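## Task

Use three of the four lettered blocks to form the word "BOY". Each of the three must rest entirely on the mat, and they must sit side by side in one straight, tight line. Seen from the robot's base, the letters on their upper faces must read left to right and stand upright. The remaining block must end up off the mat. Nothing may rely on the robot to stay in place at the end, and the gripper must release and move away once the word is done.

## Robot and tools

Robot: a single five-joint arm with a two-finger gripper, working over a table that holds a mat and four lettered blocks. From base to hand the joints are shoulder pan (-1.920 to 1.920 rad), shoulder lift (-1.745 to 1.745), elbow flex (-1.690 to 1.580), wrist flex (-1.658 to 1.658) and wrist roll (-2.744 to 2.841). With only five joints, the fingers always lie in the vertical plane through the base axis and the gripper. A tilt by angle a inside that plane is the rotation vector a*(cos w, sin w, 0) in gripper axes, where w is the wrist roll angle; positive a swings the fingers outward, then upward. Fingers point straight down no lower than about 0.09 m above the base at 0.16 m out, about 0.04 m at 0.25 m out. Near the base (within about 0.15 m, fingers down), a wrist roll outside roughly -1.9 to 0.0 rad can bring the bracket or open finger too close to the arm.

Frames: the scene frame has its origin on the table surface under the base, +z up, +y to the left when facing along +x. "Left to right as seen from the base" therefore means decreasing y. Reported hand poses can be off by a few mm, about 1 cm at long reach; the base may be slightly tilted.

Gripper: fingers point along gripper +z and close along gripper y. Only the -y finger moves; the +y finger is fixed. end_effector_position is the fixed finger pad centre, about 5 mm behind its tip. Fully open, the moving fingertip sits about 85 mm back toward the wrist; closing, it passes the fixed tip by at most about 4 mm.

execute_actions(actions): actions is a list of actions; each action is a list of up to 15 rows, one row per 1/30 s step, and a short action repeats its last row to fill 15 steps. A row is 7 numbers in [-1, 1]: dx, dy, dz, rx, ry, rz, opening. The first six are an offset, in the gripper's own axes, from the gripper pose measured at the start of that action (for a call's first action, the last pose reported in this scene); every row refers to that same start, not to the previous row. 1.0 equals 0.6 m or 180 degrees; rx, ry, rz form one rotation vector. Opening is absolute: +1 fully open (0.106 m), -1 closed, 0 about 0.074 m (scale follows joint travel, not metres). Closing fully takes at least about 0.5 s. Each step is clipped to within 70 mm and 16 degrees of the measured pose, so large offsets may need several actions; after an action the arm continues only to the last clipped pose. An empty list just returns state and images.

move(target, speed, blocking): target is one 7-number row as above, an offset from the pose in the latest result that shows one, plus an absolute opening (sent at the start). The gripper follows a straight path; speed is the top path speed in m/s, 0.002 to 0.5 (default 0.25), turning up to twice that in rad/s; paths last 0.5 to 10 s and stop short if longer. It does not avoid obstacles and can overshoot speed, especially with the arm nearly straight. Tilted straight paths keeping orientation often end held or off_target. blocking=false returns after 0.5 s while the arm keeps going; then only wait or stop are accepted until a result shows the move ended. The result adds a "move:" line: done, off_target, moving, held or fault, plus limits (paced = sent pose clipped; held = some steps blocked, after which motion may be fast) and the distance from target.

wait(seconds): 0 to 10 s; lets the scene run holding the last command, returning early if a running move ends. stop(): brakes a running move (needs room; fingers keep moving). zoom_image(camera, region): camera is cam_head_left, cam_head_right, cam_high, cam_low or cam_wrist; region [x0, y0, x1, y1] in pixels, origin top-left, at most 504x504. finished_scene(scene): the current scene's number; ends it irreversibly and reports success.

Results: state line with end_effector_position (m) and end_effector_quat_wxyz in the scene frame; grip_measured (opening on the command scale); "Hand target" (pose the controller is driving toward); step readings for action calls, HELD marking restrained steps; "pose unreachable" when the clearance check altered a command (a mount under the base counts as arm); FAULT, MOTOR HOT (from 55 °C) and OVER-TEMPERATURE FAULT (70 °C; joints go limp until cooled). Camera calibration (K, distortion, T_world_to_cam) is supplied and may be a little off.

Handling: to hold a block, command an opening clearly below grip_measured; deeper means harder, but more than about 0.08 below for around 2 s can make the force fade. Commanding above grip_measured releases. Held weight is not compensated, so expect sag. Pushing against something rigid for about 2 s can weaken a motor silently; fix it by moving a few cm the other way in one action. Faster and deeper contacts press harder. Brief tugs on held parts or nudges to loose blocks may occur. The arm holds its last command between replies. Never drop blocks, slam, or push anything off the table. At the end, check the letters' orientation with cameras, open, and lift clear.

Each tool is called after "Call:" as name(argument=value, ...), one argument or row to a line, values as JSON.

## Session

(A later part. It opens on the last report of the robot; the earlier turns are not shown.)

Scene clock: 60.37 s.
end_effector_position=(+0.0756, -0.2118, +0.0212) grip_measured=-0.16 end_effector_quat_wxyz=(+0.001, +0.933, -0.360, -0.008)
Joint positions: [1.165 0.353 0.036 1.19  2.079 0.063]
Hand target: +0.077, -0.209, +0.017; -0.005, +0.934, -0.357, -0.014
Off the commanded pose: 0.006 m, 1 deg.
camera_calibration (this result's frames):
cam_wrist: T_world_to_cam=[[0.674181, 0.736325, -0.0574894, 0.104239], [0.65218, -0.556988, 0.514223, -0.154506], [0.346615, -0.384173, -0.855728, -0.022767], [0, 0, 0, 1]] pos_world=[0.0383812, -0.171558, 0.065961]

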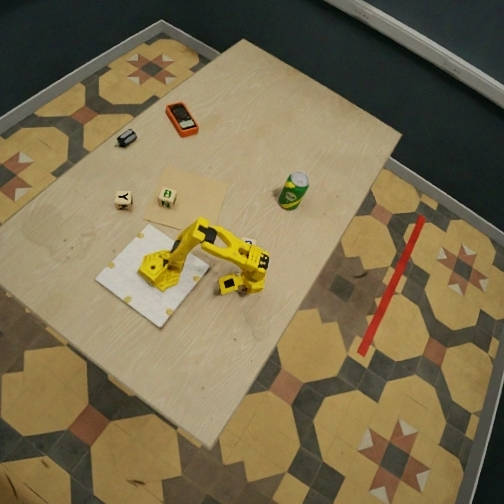

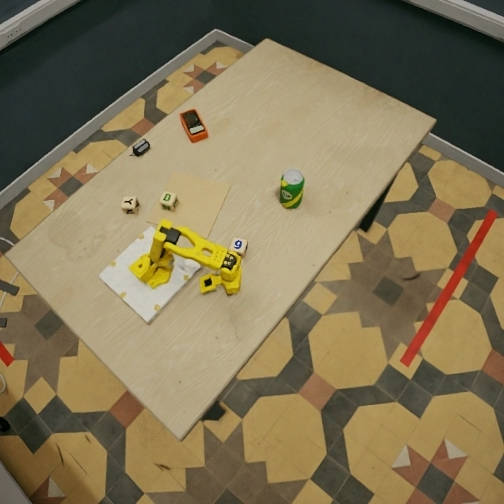

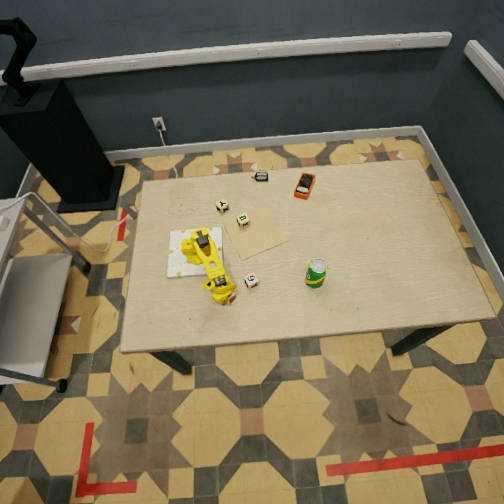

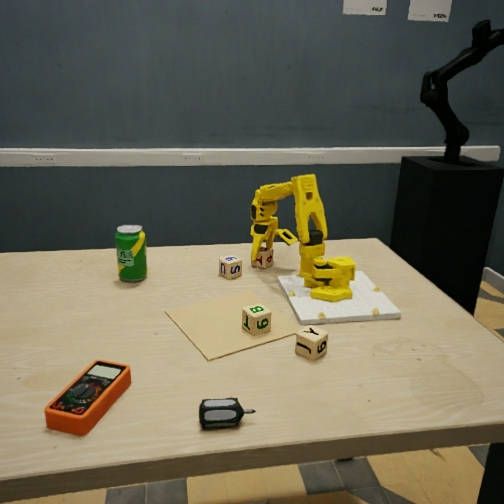

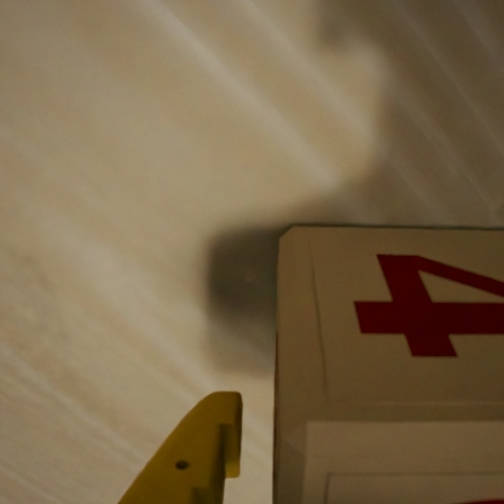

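Call:
execute_actions(
  actions=[
    [[-0.001,-0.006,0.007,0.0022,-0.0049,0.001,-0.2],[-0.0005,-0.0072,0.0065,0.0022,-0.0049,0.002,-0.24],[0,-0.0085,0.006,0.0022,-0.0049,0.003,-0.28],[0.0006,-0.0098,0.006,0.0022,-0.0049,0.004,-0.31],[0.0012,-0.011,0.006,0.0022,-0.0049,0.0045,-0.34],[0.0017,-0.012,0.006,0.0022,-0.0049,0.0045,-0.37],[0.002,-0.0128,0.006,0.0022,-0.0049,0.0045,-0.39],[0.0022,-0.0133,0.006,0.0022,-0.0049,0.0045,-0.41],[0.0022,-0.0133,0.006,0.0022,-0.0049,0.0045,-0.43],[0.0022,-0.0133,0.006,0.0022,-0.0049,0.0045,-0.45],[0.0022,-0.0133,0.006,0.0022,-0.0049,0.0045,-0.47],[0.0022,-0.0133,0.006,0.0022,-0.0049,0.0045,-0.49],[0.0022,-0.0133,0.006,0.0022,-0.0049,0.0045,-0.5],[0.0022,-0.0133,0.006,0.0022,-0.0049,0.0045,-0.51],[0.0022,-0.0133,0.006,0.0022,-0.0049,0.0045,-0.51]],
  ],
)

Scene clock: 62.43 s.
end_effector_position=(+0.0808, -0.2095, +0.0211) grip_measured=-0.44 end_effector_quat_wxyz=(+0.001, +0.930, -0.367, -0.009)
Joint positions: [1.139 0.353 0.036 1.19  2.039 0.044]
Hand target: +0.082, -0.206, +0.018; -0.005, +0.930, -0.366, -0.015
Off the commanded pose: 0.005 m, 1 deg.
Step readings (end_effector_position):
0: (+0.0756, -0.2118, +0.0212)
1: (+0.0759, -0.2117, +0.0212)
2: (+0.0759, -0.2116, +0.0212)
4: (+0.0771, -0.2111, +0.0212)
8: (+0.0796, -0.2101, +0.0211)
15: end_effector_position above
camera_calibration (this result's frames):
cam_wrist: T_world_to_cam=[[0.684264, 0.726932, -0.0578944, 0.0962643], [0.644566, -0.565779, 0.514226, -0.157872], [0.341052, -0.389183, -0.855698, -0.0243917], [0, 0, 0, 1]] pos_world=[0.0442077, -0.168791, 0.0658832]

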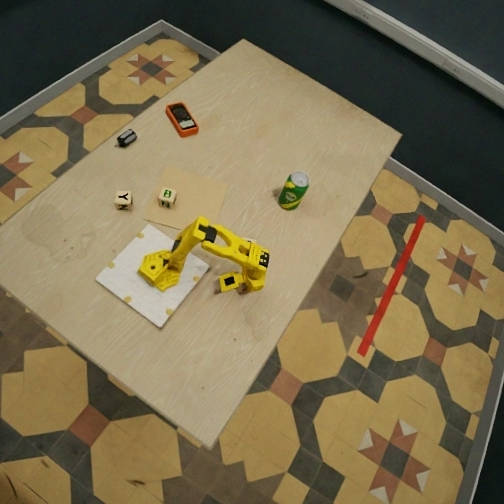

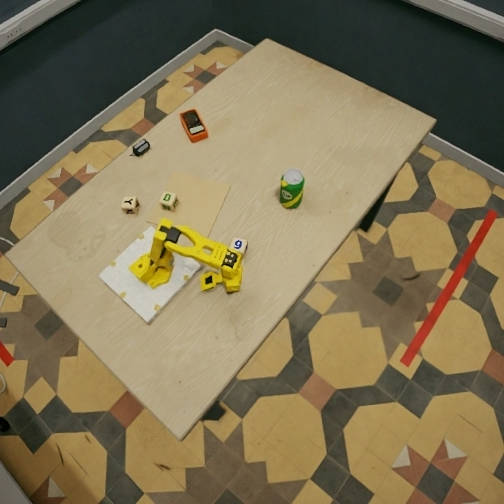

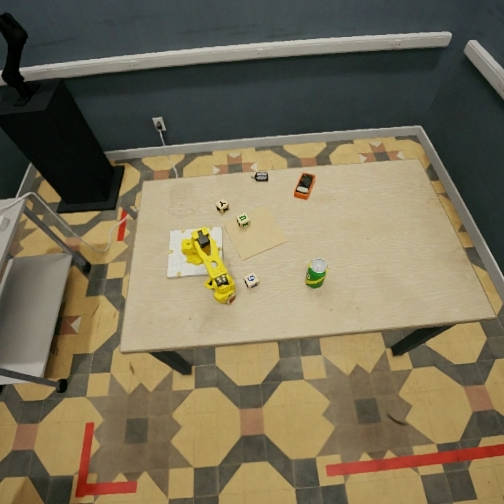

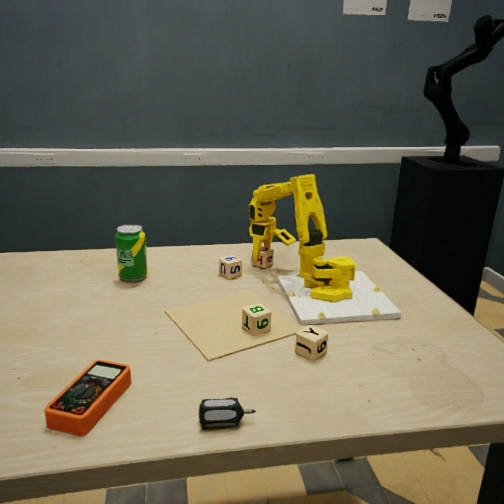

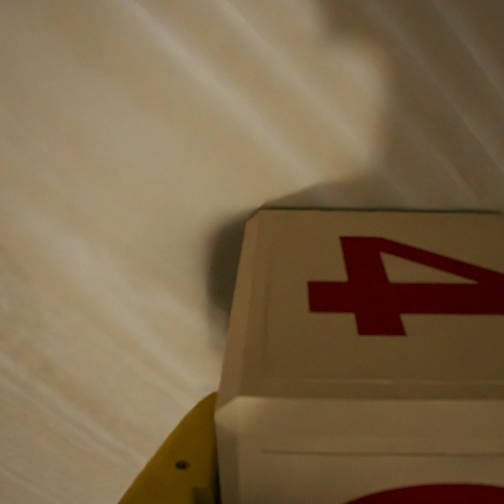

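Call:
execute_actions(
  actions=[
    [[0.0005,-0.003,-0.0017,0,0,0,-0.51],[0.001,-0.003,-0.005,0,0,0,-0.51],[0.0015,-0.003,-0.01,0,0,0,-0.51],[0.0015,-0.003,-0.0167,0,0,0,-0.51],[0.0015,-0.003,-0.025,0,0,0,-0.51],[0.0015,-0.0032,-0.035,0,0,0,-0.51],[0.0019,-0.0042,-0.045,0,0,0,-0.51],[0.0028,-0.0069,-0.055,0,0,0,-0.51],[0.0043,-0.0119,-0.065,0,0,0,-0.51],[0.0067,-0.0198,-0.0733,0,0,0,-0.51],[0.0096,-0.0308,-0.08,0,0,0,-0.51],[0.0128,-0.0449,-0.085,0,0,0,-0.51],[0.0159,-0.0619,-0.0883,0,0,0,-0.51],[0.0185,-0.0814,-0.0917,0,0,0,-0.51],[0.0201,-0.1025,-0.0933,0,0,0,-0.51]],
    [[0.0166,-0.0826,-0.015,0,0,0.0005,-0.51],[0.016,-0.1044,-0.015,0,0,0.0019,-0.51],[0.0141,-0.126,-0.015,0,0,0.0043,-0.51],[0.0108,-0.1473,-0.015,0,0,0.0075,-0.51],[0.0063,-0.1681,-0.015,0,0,0.0117,-0.51],[0.0005,-0.1885,-0.015,0,0,0.0166,-0.51],[-0.0064,-0.2083,-0.015,0,0,0.0222,-0.51],[-0.0145,-0.2275,-0.015,0,0,0.0285,-0.51],[-0.0237,-0.246,-0.015,0,0,0.0354,-0.51],[-0.0339,-0.2637,-0.015,0,0,0.0428,-0.51],[-0.0452,-0.2806,-0.015,0,0,0.0505,-0.51],[-0.0573,-0.2966,-0.015,0,0,0.0585,-0.51],[-0.0703,-0.3117,-0.015,0,0,0.0667,-0.51],[-0.0841,-0.3258,-0.015,0,0,0.0749,-0.51],[-0.0986,-0.339,-0.015,0,0,0.0831,-0.51]],
    [[-0.0652,-0.0573,0,0,0,0.0477,-0.51],[-0.0822,-0.0661,0,0,0,0.0555,-0.51],[-0.0995,-0.0737,0,0,0,0.0628,-0.51],[-0.1164,-0.0799,0,0,0,0.0697,-0.51],[-0.1321,-0.0847,0.001,0,0,0.076,-0.51],[-0.146,-0.0882,0.003,0,0,0.0817,-0.51],[-0.1576,-0.0905,0.005,0,0,0.0866,-0.51],[-0.1666,-0.092,0.007,0,0,0.0908,-0.51],[-0.1731,-0.093,0.009,0,0,0.094,-0.51],[-0.1773,-0.0934,0.011,0,0,0.0964,-0.51],[-0.1795,-0.0937,0.0125,0,0,0.0978,-0.51],[-0.1803,-0.0938,0.0135,0,0,0.0983,-0.51],[-0.1805,-0.0938,0.014,0,0,0.0983,-0.51]],
  ],
)

Scene clock: 82.07 s.
end_effector_position=(+0.1685, +0.0727, +0.0677) grip_measured=-0.45 end_effector_quat_wxyz=(+0.020, +0.832, -0.554, -0.014)
Joint positions: [-0.441  0.031  0.11   1.464  0.034  0.043]
Hand target: +0.168, +0.076, +0.068; +0.013, +0.829, -0.559, -0.009
Off the commanded pose: 0.003 m, 1 deg.
Step readings (end_effector_position; steps 1 to 15: 1st action; 16 to 30: 2nd action; 31 to 45: 3rd action):
0: (+0.0808, -0.2095, +0.0211)
1: (+0.0808, -0.2095, +0.0211)
2: (+0.0808, -0.2095, +0.0214)
4: (+0.0808, -0.2094, +0.0234)
8: (+0.0804, -0.2080, +0.0349)
15: (+0.1047, -0.1930, +0.0662)
16: (+0.1122, -0.1872, +0.0683)
17: (+0.1204, -0.1805, +0.0696)
19: (+0.1386, -0.1649, +0.0719)
23: (+0.1689, -0.1249, +0.0732)
30: (+0.1954, -0.0445, +0.0741)
31: (+0.1962, -0.0324, +0.0742)
32: (+0.1961, -0.0210, +0.0741)
34: (+0.1934, +0.0012, +0.0734)
38: (+0.1812, +0.0413, +0.0726)
45: end_effector_position above
camera_calibration (this result's frames):
cam_wrist: T_world_to_cam=[[0.920457, 0.378461, -0.0976007, -0.177936], [0.370782, -0.76657, 0.524301, -0.0186302], [0.12361, -0.518785, -0.845921, 0.140832], [0, 0, 0, 1]] pos_world=[0.153282, 0.126122, 0.111534]

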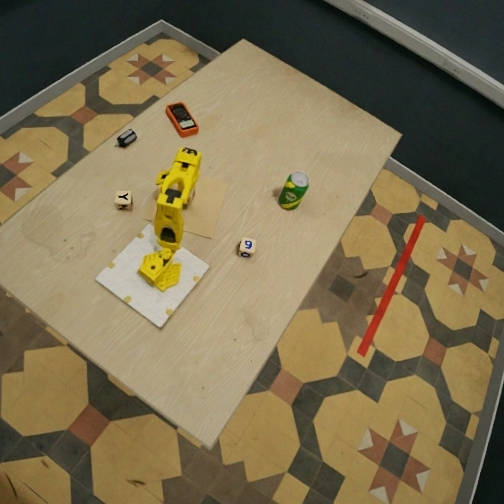

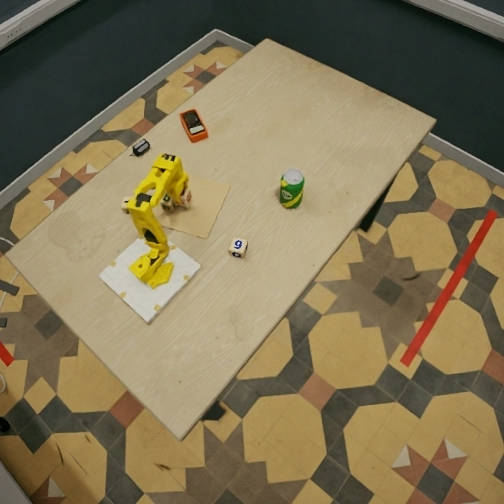

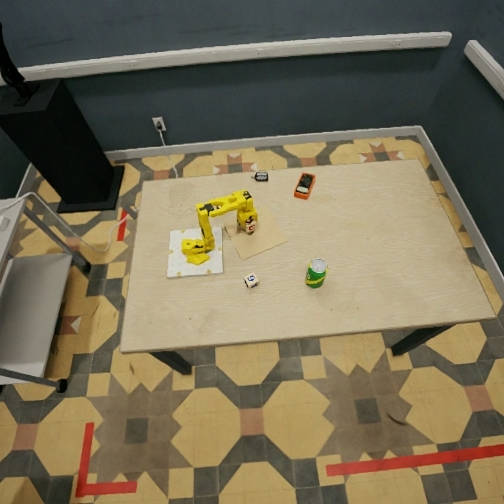

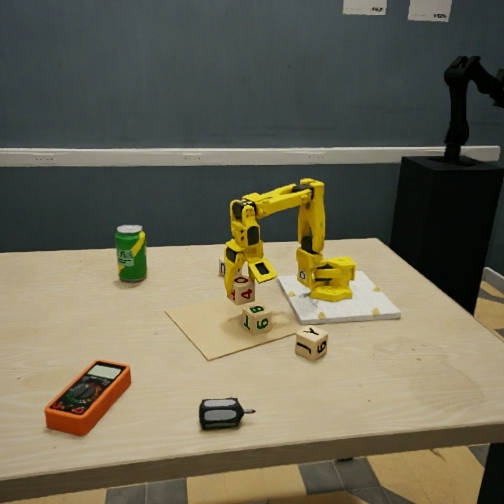

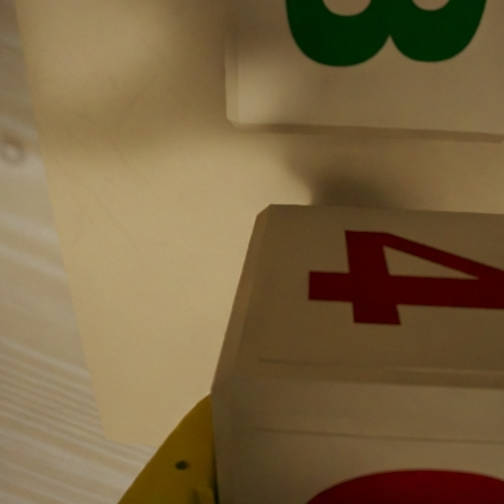

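Call:
execute_actions(
  actions=[],
)

Call:
zoom_image(
  camera="cam_wrist",
  region=[194, 0, 504, 250],
)

Scene clock: 82.27 s.
end_effector_position=(+0.1696, +0.0742, +0.0682) grip_measured=-0.45 end_effector_quat_wxyz=(+0.013, +0.829, -0.560, -0.010)
Joint positions: [-0.446  0.023  0.115  1.452  0.017  0.043]
Hand target: +0.168, +0.076, +0.068; +0.013, +0.829, -0.559, -0.009
Off the commanded pose: 0.002 m, 1 deg.
camera_calibration (this result's frames):
cam_wrist: T_world_to_cam=[[0.926328, 0.367608, -0.082341, -0.180743], [0.353819, -0.773943, 0.525189, -0.0147218], [0.129337, -0.515632, -0.846992, 0.140743], [0, 0, 0, 1]] pos_world=[0.154433, 0.12762, 0.112057]

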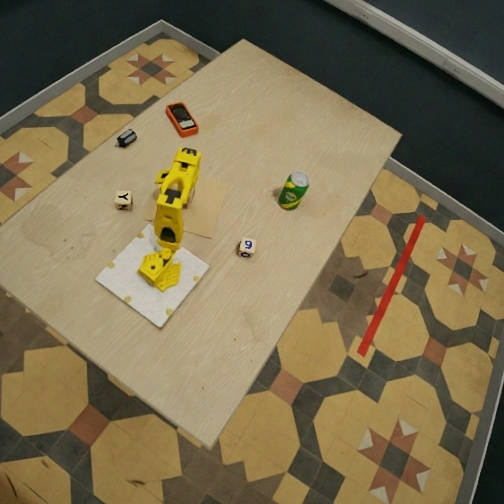

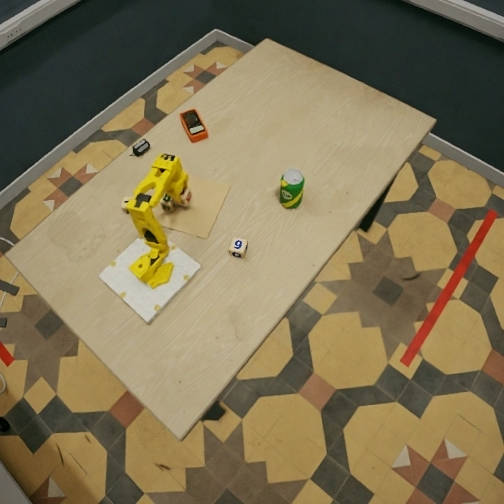

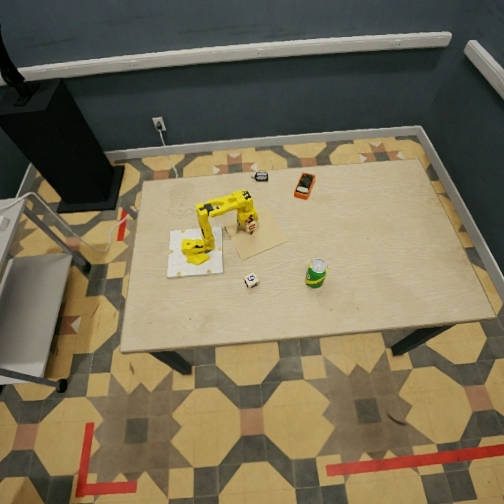

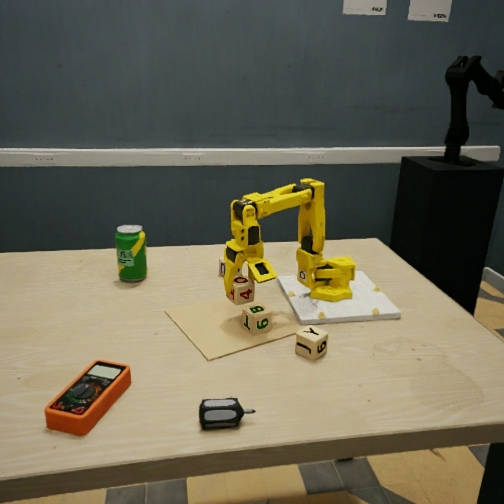

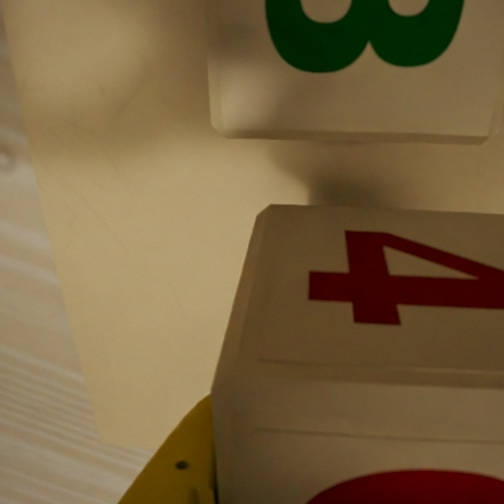

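Region (194, 0, 504, 250) of cam_wrist's 504x504 image, scaled by 1.626; it fills the top 406 rows of this view, and the rest is white.

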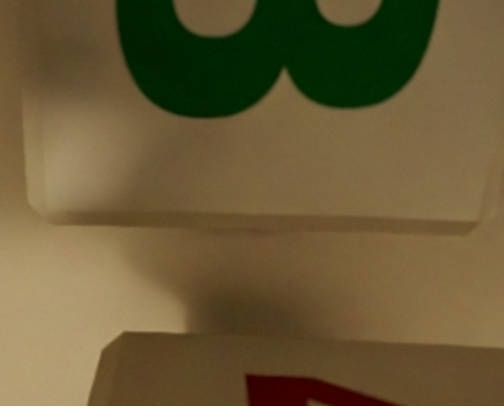

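Call:
execute_actions(
  actions=[
    [[-0.0039,0.0015,0.0003,0,0,0,-0.51],[-0.0042,0.0023,0.0018,0,0,0,-0.51],[-0.005,0.0042,0.0053,0,0,0,-0.51],[-0.0061,0.0068,0.011,0,0,0,-0.51],[-0.0073,0.0098,0.0187,0,0,0,-0.51],[-0.0084,0.0126,0.0278,0,0,0,-0.51],[-0.0091,0.0148,0.0377,0,0,0,-0.51],[-0.0094,0.0161,0.0476,0,0,0,-0.51],[-0.0094,0.0168,0.0566,0,0,0,-0.51],[-0.0094,0.0172,0.0642,0,0,0,-0.51],[-0.0093,0.0175,0.0698,0,0,0,-0.51],[-0.0093,0.0177,0.0733,0,0,0,-0.51],[-0.0093,0.0178,0.0748,0,0,0,-0.51],[-0.0093,0.0178,0.075,0,0,0,-0.51]],
  ],
)

Scene clock: 85.70 s.
end_effector_position=(+0.1570, +0.0730, +0.0300) grip_measured=-0.45 end_effector_quat_wxyz=(+0.011, +0.829, -0.560, -0.008)
Joint positions: [-0.467  0.     0.437  1.147 -0.004  0.043]
Hand target: +0.155, +0.074, +0.024; +0.014, +0.829, -0.559, -0.010
Off the commanded pose: 0.007 m, 0 deg.
Step readings (end_effector_position):
0: (+0.1696, +0.0742, +0.0682)
1: (+0.1696, +0.0742, +0.0682)
2: (+0.1695, +0.0745, +0.0682)
4: (+0.1687, +0.0748, +0.0673)
8: (+0.1622, +0.0741, +0.0552)
15: end_effector_position above
camera_calibration (this result's frames):
cam_wrist: T_world_to_cam=[[0.926786, 0.367777, -0.0762154, -0.171994], [0.350802, -0.77511, 0.525493, 0.00942713], [0.134189, -0.513756, -0.847377, 0.108498], [0, 0, 0, 1]] pos_world=[0.141535, 0.126304, 0.073876]

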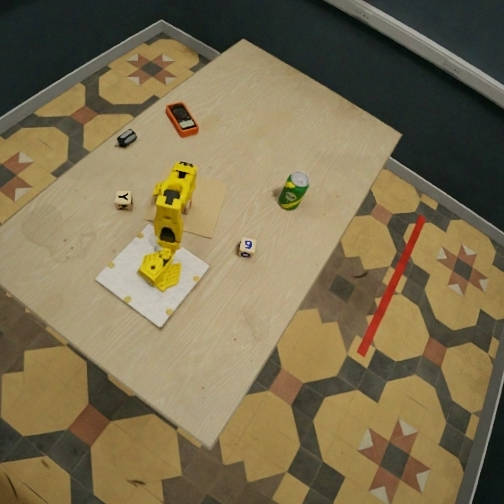

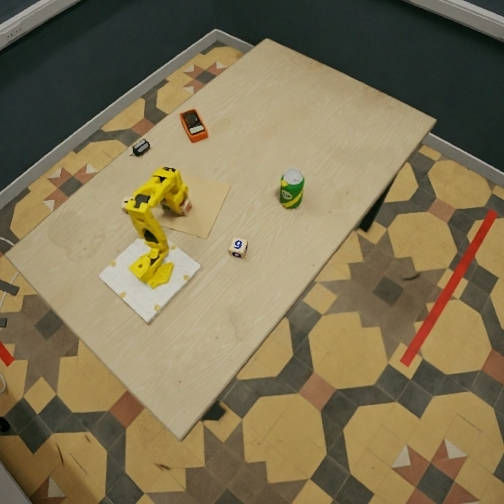

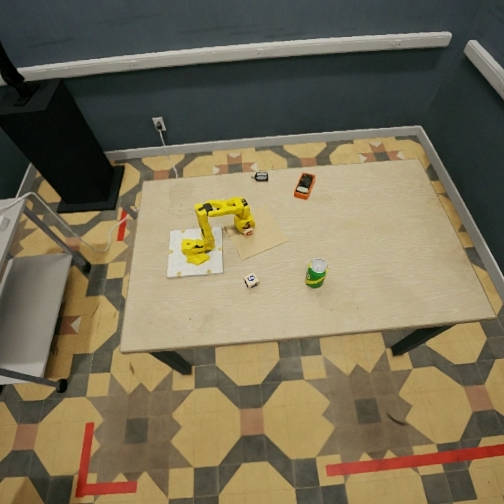

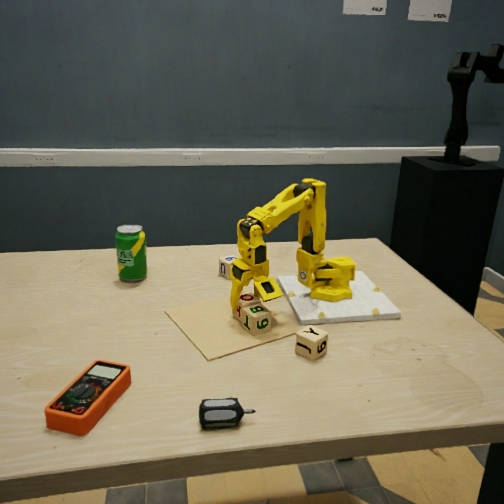

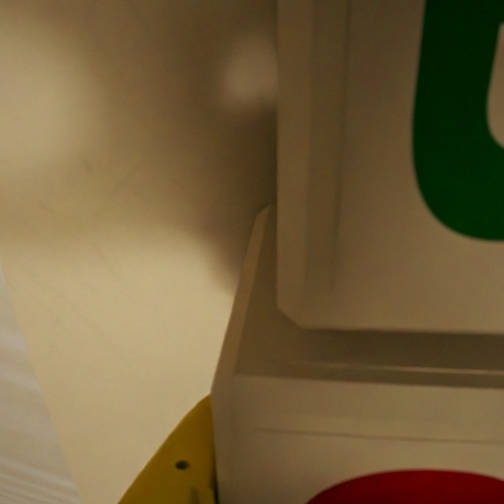

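Call:
execute_actions(
  actions=[],
)

Call:
zoom_image(
  camera="cam_wrist",
  region=[180, 160, 504, 484],
)

Scene clock: 85.87 s.
end_effector_position=(+0.1591, +0.0740, +0.0286) grip_measured=-0.45 end_effector_quat_wxyz=(+0.003, +0.829, -0.560, -0.004)
Joint positions: [-0.467  0.002  0.444  1.121 -0.004  0.043]
Hand target: +0.155, +0.074, +0.024; +0.014, +0.829, -0.559, -0.010
Off the commanded pose: 0.006 m, 1 deg.
camera_calibration (this result's frames):
cam_wrist: T_world_to_cam=[[0.927839, 0.368218, -0.0594088, -0.175143], [0.342729, -0.778866, 0.525267, 0.011737], [0.147141, -0.507724, -0.848861, 0.105105], [0, 0, 0, 1]] pos_world=[0.143017, 0.126997, 0.0726496]

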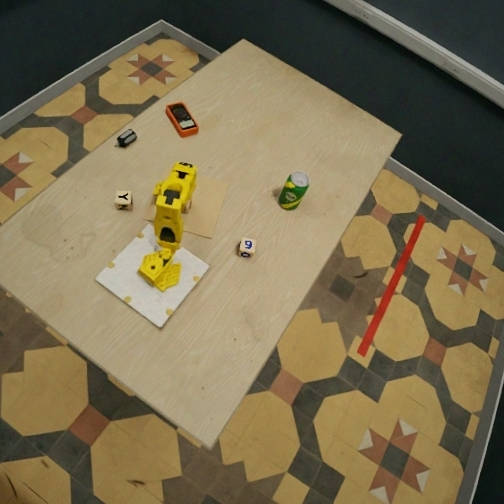

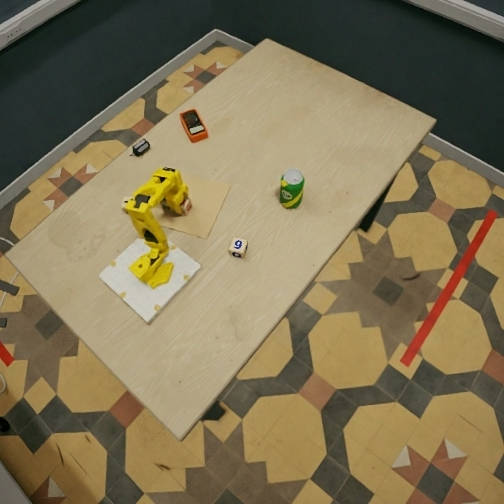

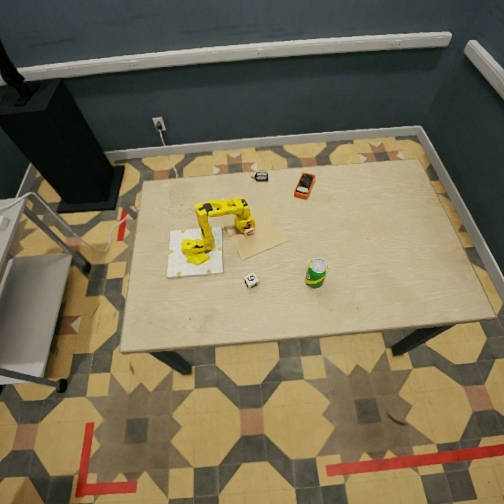

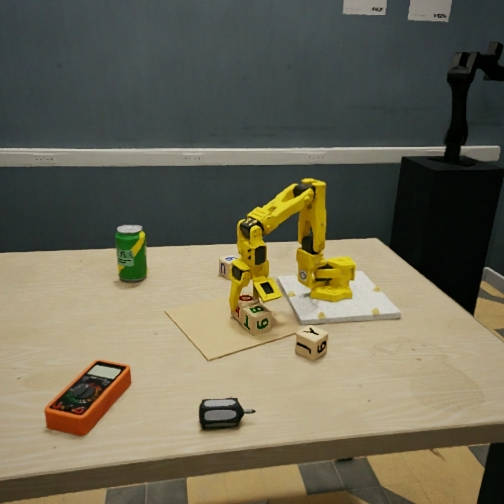

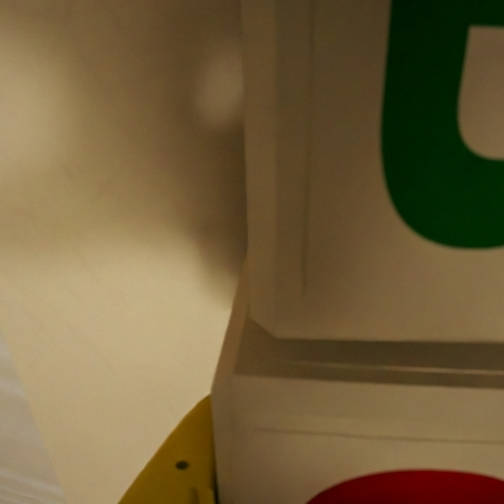

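Region (180, 160, 504, 484) of cam_wrist's 504x504 image, scaled by 1.556.

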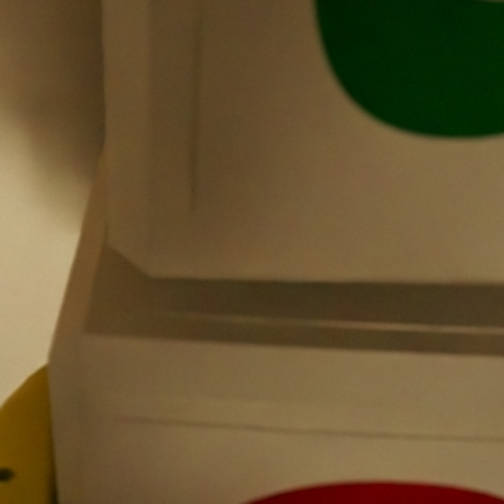

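Call:
execute_actions(
  actions=[
    [[-0.003,0.0045,0.0077,-0.007,0,-0.002,-0.51],[-0.0035,0.0025,0.0077,-0.0065,0,-0.004,-0.51],[-0.004,0.0005,0.008,-0.006,0,-0.006,-0.51],[-0.004,-0.0008,0.0087,-0.005,0,-0.008,-0.51],[-0.004,-0.0008,0.0095,-0.005,0,-0.008,-0.51],[-0.004,-0.0008,0.0102,-0.005,0,-0.008,-0.51],[-0.004,-0.0008,0.0102,-0.005,0,-0.008,-0.47],[-0.004,-0.0008,0.0102,-0.005,0,-0.008,-0.42],[-0.004,-0.0008,0.0102,-0.005,0,-0.008,-0.36],[-0.004,-0.0008,0.0102,-0.005,0,-0.008,-0.3],[-0.004,0.001,0.0102,-0.005,0,-0.008,-0.24],[-0.004,0.003,0.0077,-0.004,0,-0.008,-0.19],[-0.004,0.004,-0.0007,-0.003,0,-0.008,-0.15],[-0.004,0.004,-0.0107,-0.002,0,-0.008,-0.15],[-0.004,0.004,-0.0223,-0.001,0,-0.008,-0.15]],
    [[0,0.002,-0.0375,0,0,0.0002,-0.15],[0,0.002,-0.0492,0,0,0.0018,-0.15],[-0.0002,0.002,-0.0592,0,0,0.0058,-0.15],[-0.0016,0.002,-0.0675,0,0,0.013,-0.15],[-0.0052,0.002,-0.0742,0,0,0.0237,-0.15],[-0.0117,0.0025,-0.0792,0,0,0.0376,-0.15],[-0.0213,0.0033,-0.0825,0,0,0.0539,-0.15],[-0.0339,0.0053,-0.0825,0,0,0.0716,-0.15],[-0.0486,0.0076,-0.0825,0,0,0.0894,-0.15],[-0.0645,0.01,-0.0825,0,0,0.1073,-0.15],[-0.0806,0.0126,-0.0825,0,0,0.1252,-0.15],[-0.0968,0.0151,-0.0825,0,0,0.1431,-0.15],[-0.1129,0.0176,-0.0825,0,0,0.161,-0.15],[-0.129,0.0201,-0.0825,0,0,0.1789,-0.15],[-0.1451,0.0226,-0.0825,0,0,0.1968,-0.15]],
    [[-0.0634,0.0371,0.003,0,0,0.0953,-0.15],[-0.0775,0.0453,0.003,0,0,0.1132,-0.15],[-0.0916,0.0536,0.003,0,0,0.131,-0.15],[-0.1057,0.0618,0.003,0,0,0.1489,-0.15],[-0.1197,0.0701,0.003,0,0,0.1668,-0.15],[-0.1338,0.0783,0.003,0,0,0.1847,-0.15],[-0.1477,0.0864,0.003,0,0,0.2024,-0.15],[-0.1606,0.094,0.003,0,0,0.2187,-0.15],[-0.1715,0.1004,0.003,0,0,0.2326,-0.15],[-0.1799,0.1053,0.003,0,0,0.2433,-0.15],[-0.1856,0.1086,0.003,0,0,0.2505,-0.15],[-0.1888,0.1104,0.003,0,0,0.2545,-0.15],[-0.19,0.1112,0.003,0,0,0.256,-0.15],[-0.1902,0.1113,0.003,0,0,0.2563,-0.15]],
  ],
)

Scene clock: 94.43 s.
end_effector_position=(+0.0606, +0.2279, +0.0777) grip_measured=-0.16 end_effector_quat_wxyz=(+0.030, -0.424, +0.904, +0.043)
Joint positions: [-1.315  0.194 -0.161  1.427 -1.928  0.063]
Hand target: +0.058, +0.233, +0.077; +0.017, -0.389, +0.920, +0.032
Off the commanded pose: 0.006 m, 7 deg.
Step readings (end_effector_position; steps 1 to 15: 1st action; 16 to 30: 2nd action; 31 to 45: 3rd action):
0: (+0.1593, +0.0741, +0.0286)
1: (+0.1593, +0.0741, +0.0286)
2: (+0.1589, +0.0742, +0.0281)
4: (+0.1584, +0.0740, +0.0268)
8: (+0.1585, +0.0740, +0.0263)
15: (+0.1583, +0.0745, +0.0288)
16: (+0.1575, +0.0741, +0.0321)
17: (+0.1570, +0.0739, +0.0366)
19: (+0.1577, +0.0742, +0.0488)
23: (+0.1565, +0.0786, +0.0691)
30: (+0.1300, +0.1215, +0.0774)
31: (+0.1249, +0.1294, +0.0785)
32: (+0.1190, +0.1371, +0.0787)
34: (+0.1066, +0.1525, +0.0779)
38: (+0.0837, +0.1859, +0.0782)
45: end_effector_position above
camera_calibration (this result's frames):
cam_wrist: T_world_to_cam=[[0.766375, -0.634265, -0.101873, 0.10408], [-0.534763, -0.717768, 0.445912, 0.184944], [-0.355947, -0.287257, -0.889261, 0.222793], [0, 0, 0, 1]] pos_world=[0.0984402, 0.26276, 0.126255]

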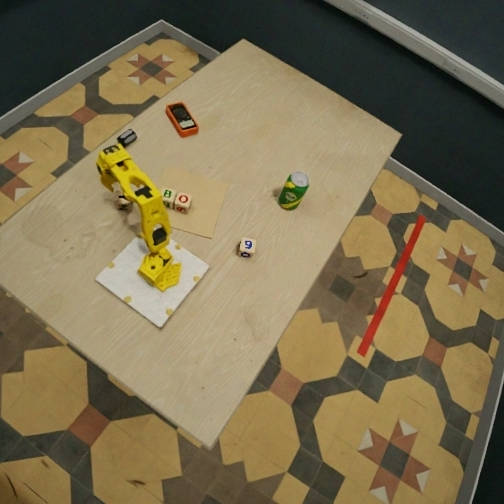

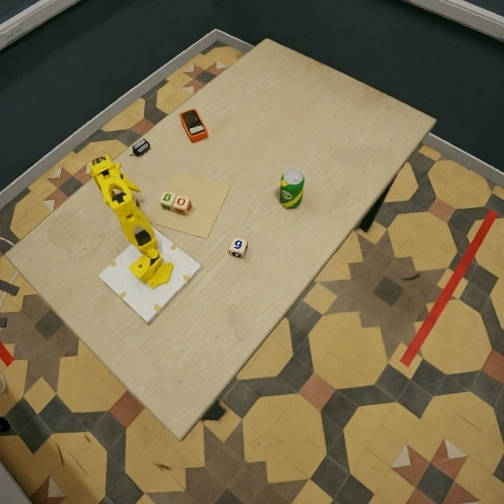

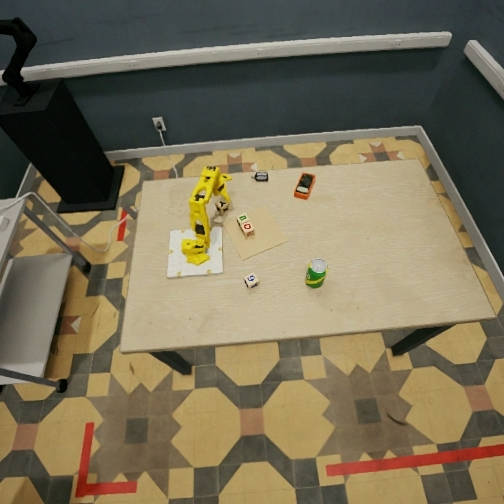

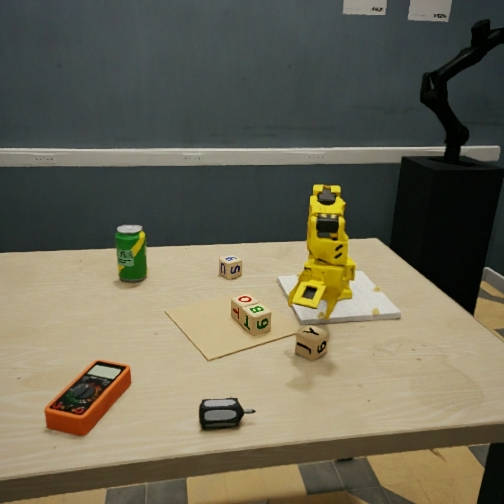

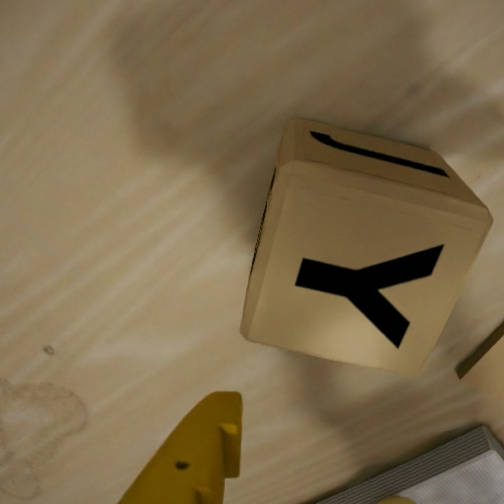

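Call:
execute_actions(
  actions=[],
)

Call:
zoom_image(
  camera="cam_wrist",
  region=[224, 100, 504, 380],
)

Call:
zoom_image(
  camera="cam_head_right",
  region=[140, 160, 240, 260],
)

Scene clock: 94.93 s.
end_effector_position=(+0.0605, +0.2331, +0.0798) grip_measured=-0.16 end_effector_quat_wxyz=(+0.024, -0.390, +0.920, +0.039)
Joint positions: [-1.323  0.26  -0.27   1.484 -2.012  0.063]
Hand target: +0.058, +0.233, +0.077; +0.018, -0.390, +0.920, +0.032
Off the commanded pose: 0.003 m, 5 deg.
camera_calibration (this result's frames):
cam_wrist: T_world_to_cam=[[0.714635, -0.691878, -0.102966, 0.124322], [-0.582147, -0.669876, 0.460837, 0.178253], [-0.387817, -0.269389, -0.881492, 0.22329], [0, 0, 0, 1]] pos_world=[0.101521, 0.265575, 0.127483]

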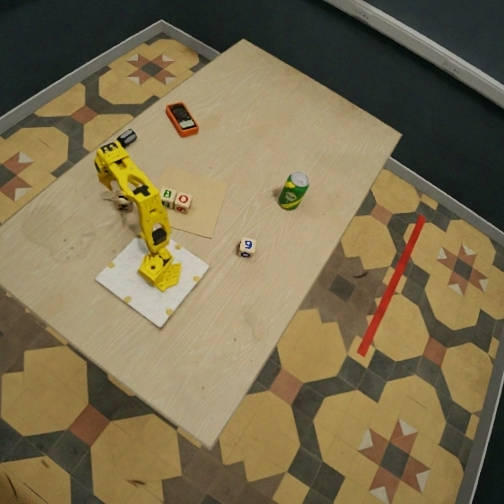

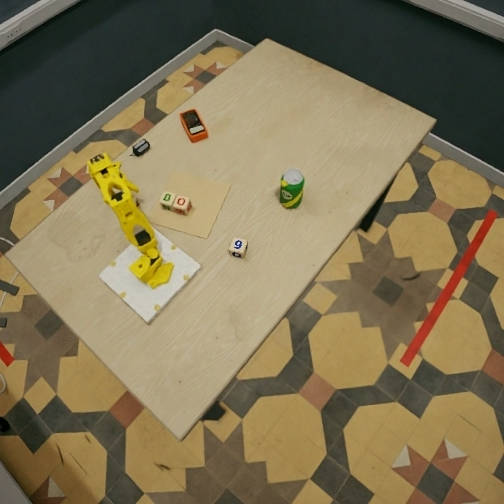

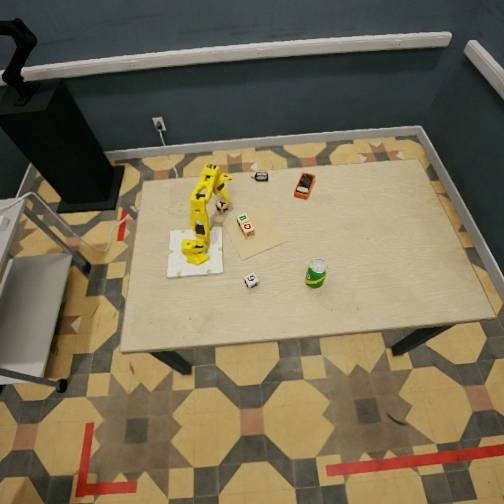

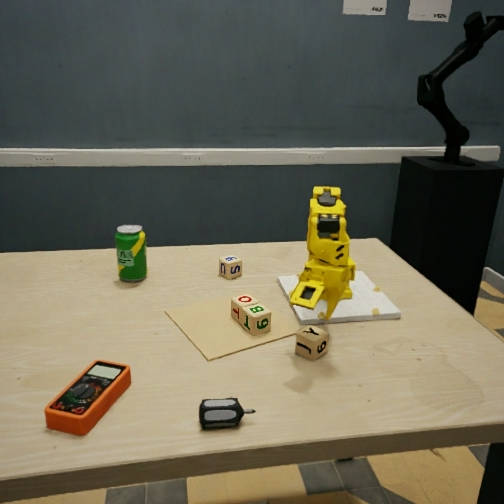

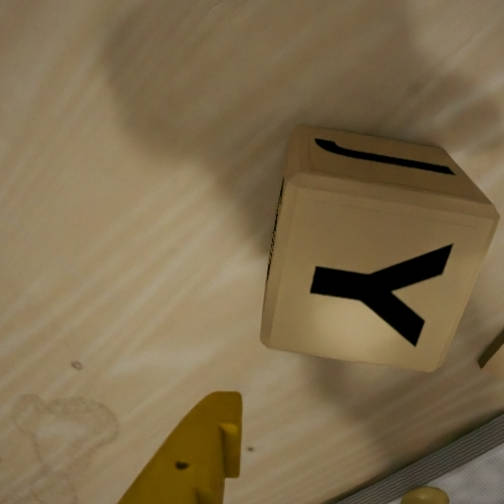

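Region (224, 100, 504, 380) of cam_wrist's 504x504 image, scaled by 1.800.

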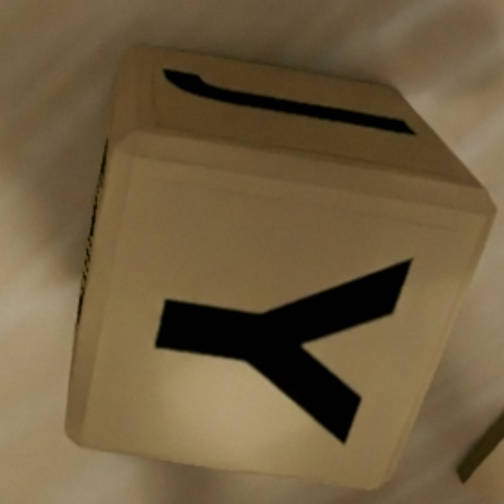

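Region (140, 160, 240, 260) of cam_head_right's 504x504 image, scaled by 5.040, with more detail than that image has.

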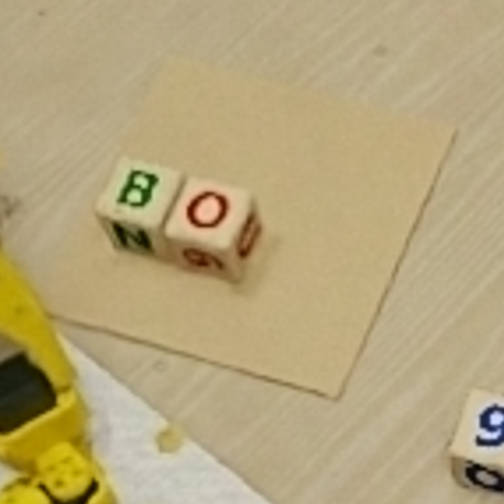

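Call:
execute_actions(
  actions=[
    [[0.0034,0.0027,0.005,0.0027,0.0054,0.0005,-0.15],[0.0035,0.0027,0.007,0.0031,0.0059,0.0034,-0.15],[0.0037,0.0028,0.0117,0.004,0.007,0.0094,-0.15],[0.0042,0.0028,0.0193,0.0056,0.0089,0.0178,-0.15],[0.0048,0.0027,0.0296,0.0077,0.0114,0.0271,-0.15],[0.0056,0.0025,0.0419,0.0102,0.0144,0.0355,-0.15],[0.0065,0.0021,0.0553,0.0129,0.0177,0.0415,-0.15],[0.0074,0.0015,0.0687,0.0156,0.021,0.0444,-0.15],[0.0083,0.0009,0.081,0.0181,0.024,0.0449,-0.15],[0.0091,0.0004,0.0913,0.0202,0.0265,0.0449,-0.15],[0.0097,0,0.099,0.0218,0.0284,0.0449,-0.15],[0.01,-0.0003,0.1036,0.0227,0.0295,0.0449,-0.15],[0.0102,-0.0004,0.1057,0.0231,0.03,0.0449,-0.15],[0.0102,-0.0004,0.106,0.0232,0.0301,0.0449,-0.15]],
  ],
)

Scene clock: 100.13 s.
end_effector_position=(+0.0594, +0.2323, +0.0235) grip_measured=-0.16 end_effector_quat_wxyz=(-0.008, -0.324, +0.946, -0.002)
Joint positions: [-1.326  0.462 -0.16   1.274 -2.156  0.063]
Hand target: +0.057, +0.232, +0.016; -0.013, -0.324, +0.946, -0.008
Off the commanded pose: 0.008 m, 1 deg.
Step readings (end_effector_position):
0: (+0.0605, +0.2331, +0.0798)
1: (+0.0605, +0.2331, +0.0798)
2: (+0.0605, +0.2331, +0.0798)
4: (+0.0606, +0.2332, +0.0789)
8: (+0.0603, +0.2332, +0.0627)
15: end_effector_position above
camera_calibration (this result's frames):
cam_wrist: T_world_to_cam=[[0.607943, -0.792269, -0.0521135, 0.147205], [-0.649425, -0.533947, 0.541431, 0.173524], [-0.456785, -0.295315, -0.839129, 0.182161], [0, 0, 0, 1]] pos_world=[0.106407, 0.263073, 0.0665768]

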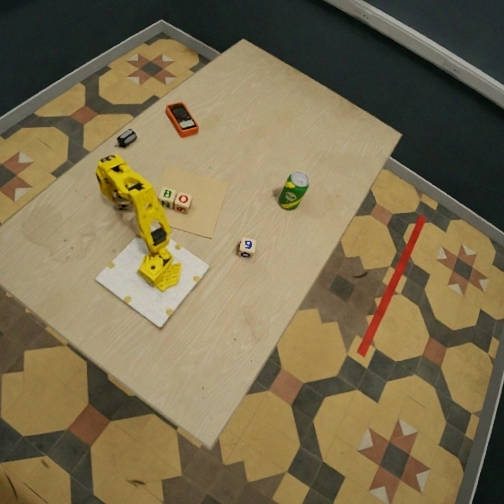

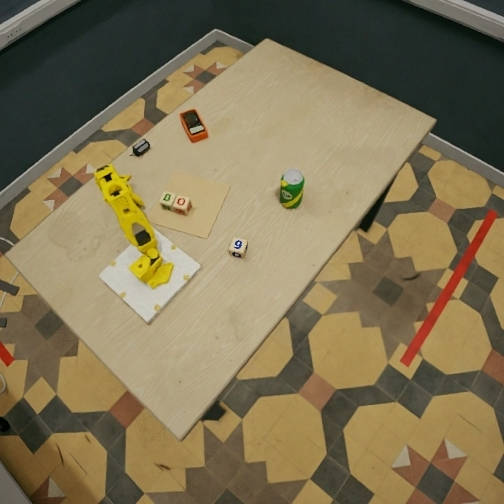

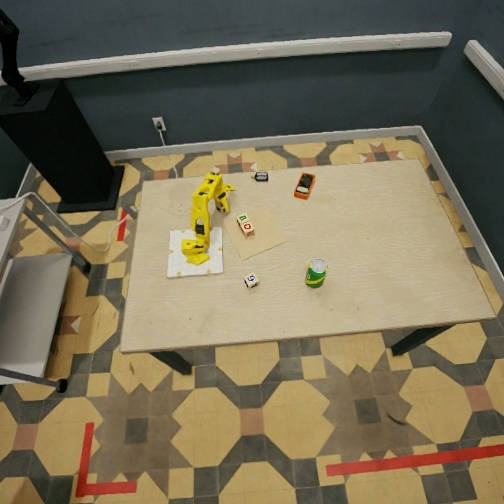

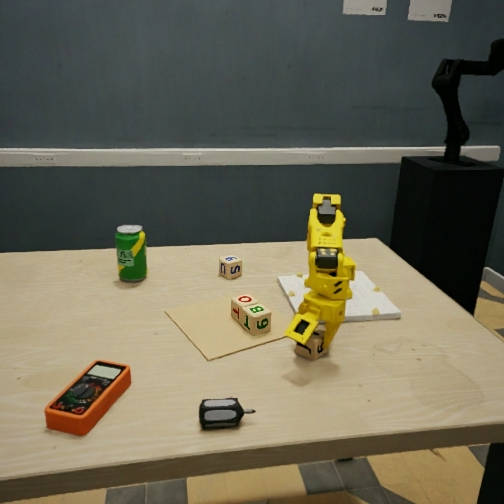

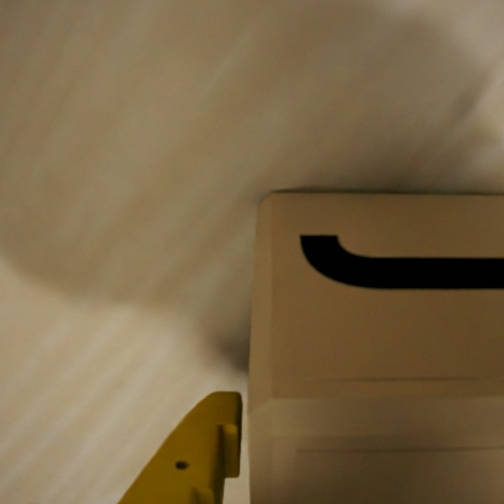

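Call:
execute_actions(
  actions=[],
)

Scene clock: 103.90 s.
end_effector_position=(+0.0594, +0.2325, +0.0207) grip_measured=-0.16 end_effector_quat_wxyz=(-0.009, -0.324, +0.946, -0.003)
Joint positions: [-1.326  0.476 -0.16   1.263 -2.158  0.063]
Hand target: +0.057, +0.232, +0.016; -0.013, -0.324, +0.946, -0.008
Off the commanded pose: 0.005 m, 1 deg.
camera_calibration (this result's frames):
cam_wrist: T_world_to_cam=[[0.606714, -0.79333, -0.0502541, 0.147485], [-0.649777, -0.531361, 0.543549, 0.174579], [-0.457917, -0.297125, -0.837872, 0.180304], [0, 0, 0, 1]] pos_world=[0.10652, 0.263342, 0.0635914]

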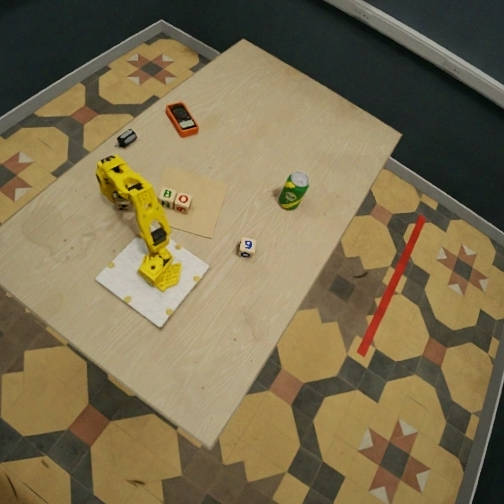

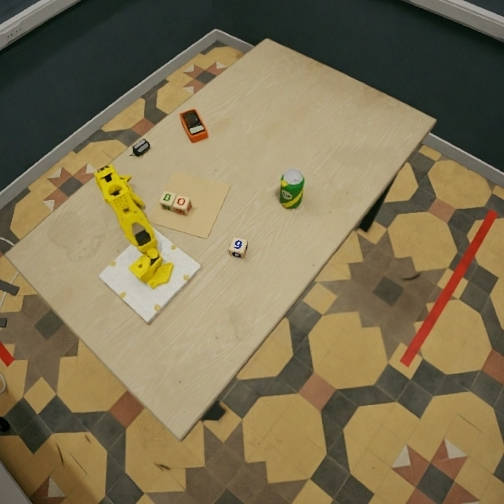

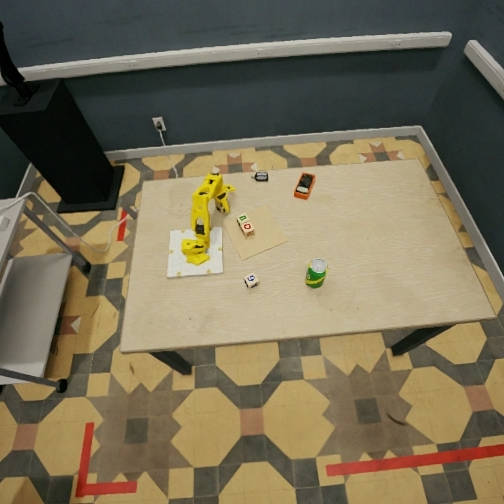

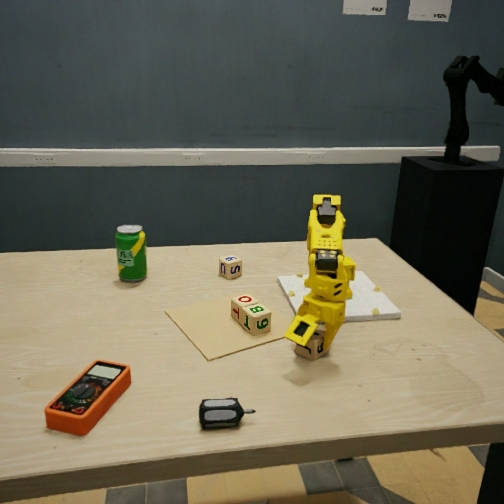

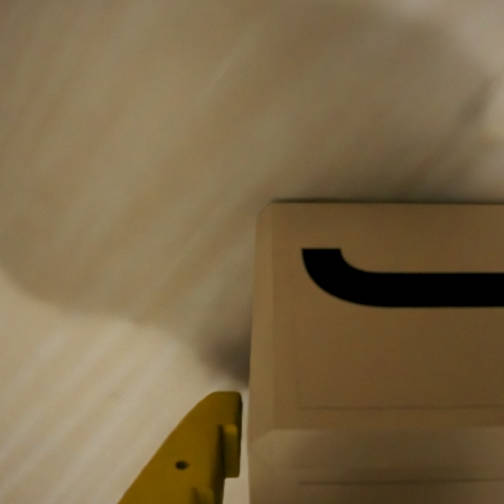

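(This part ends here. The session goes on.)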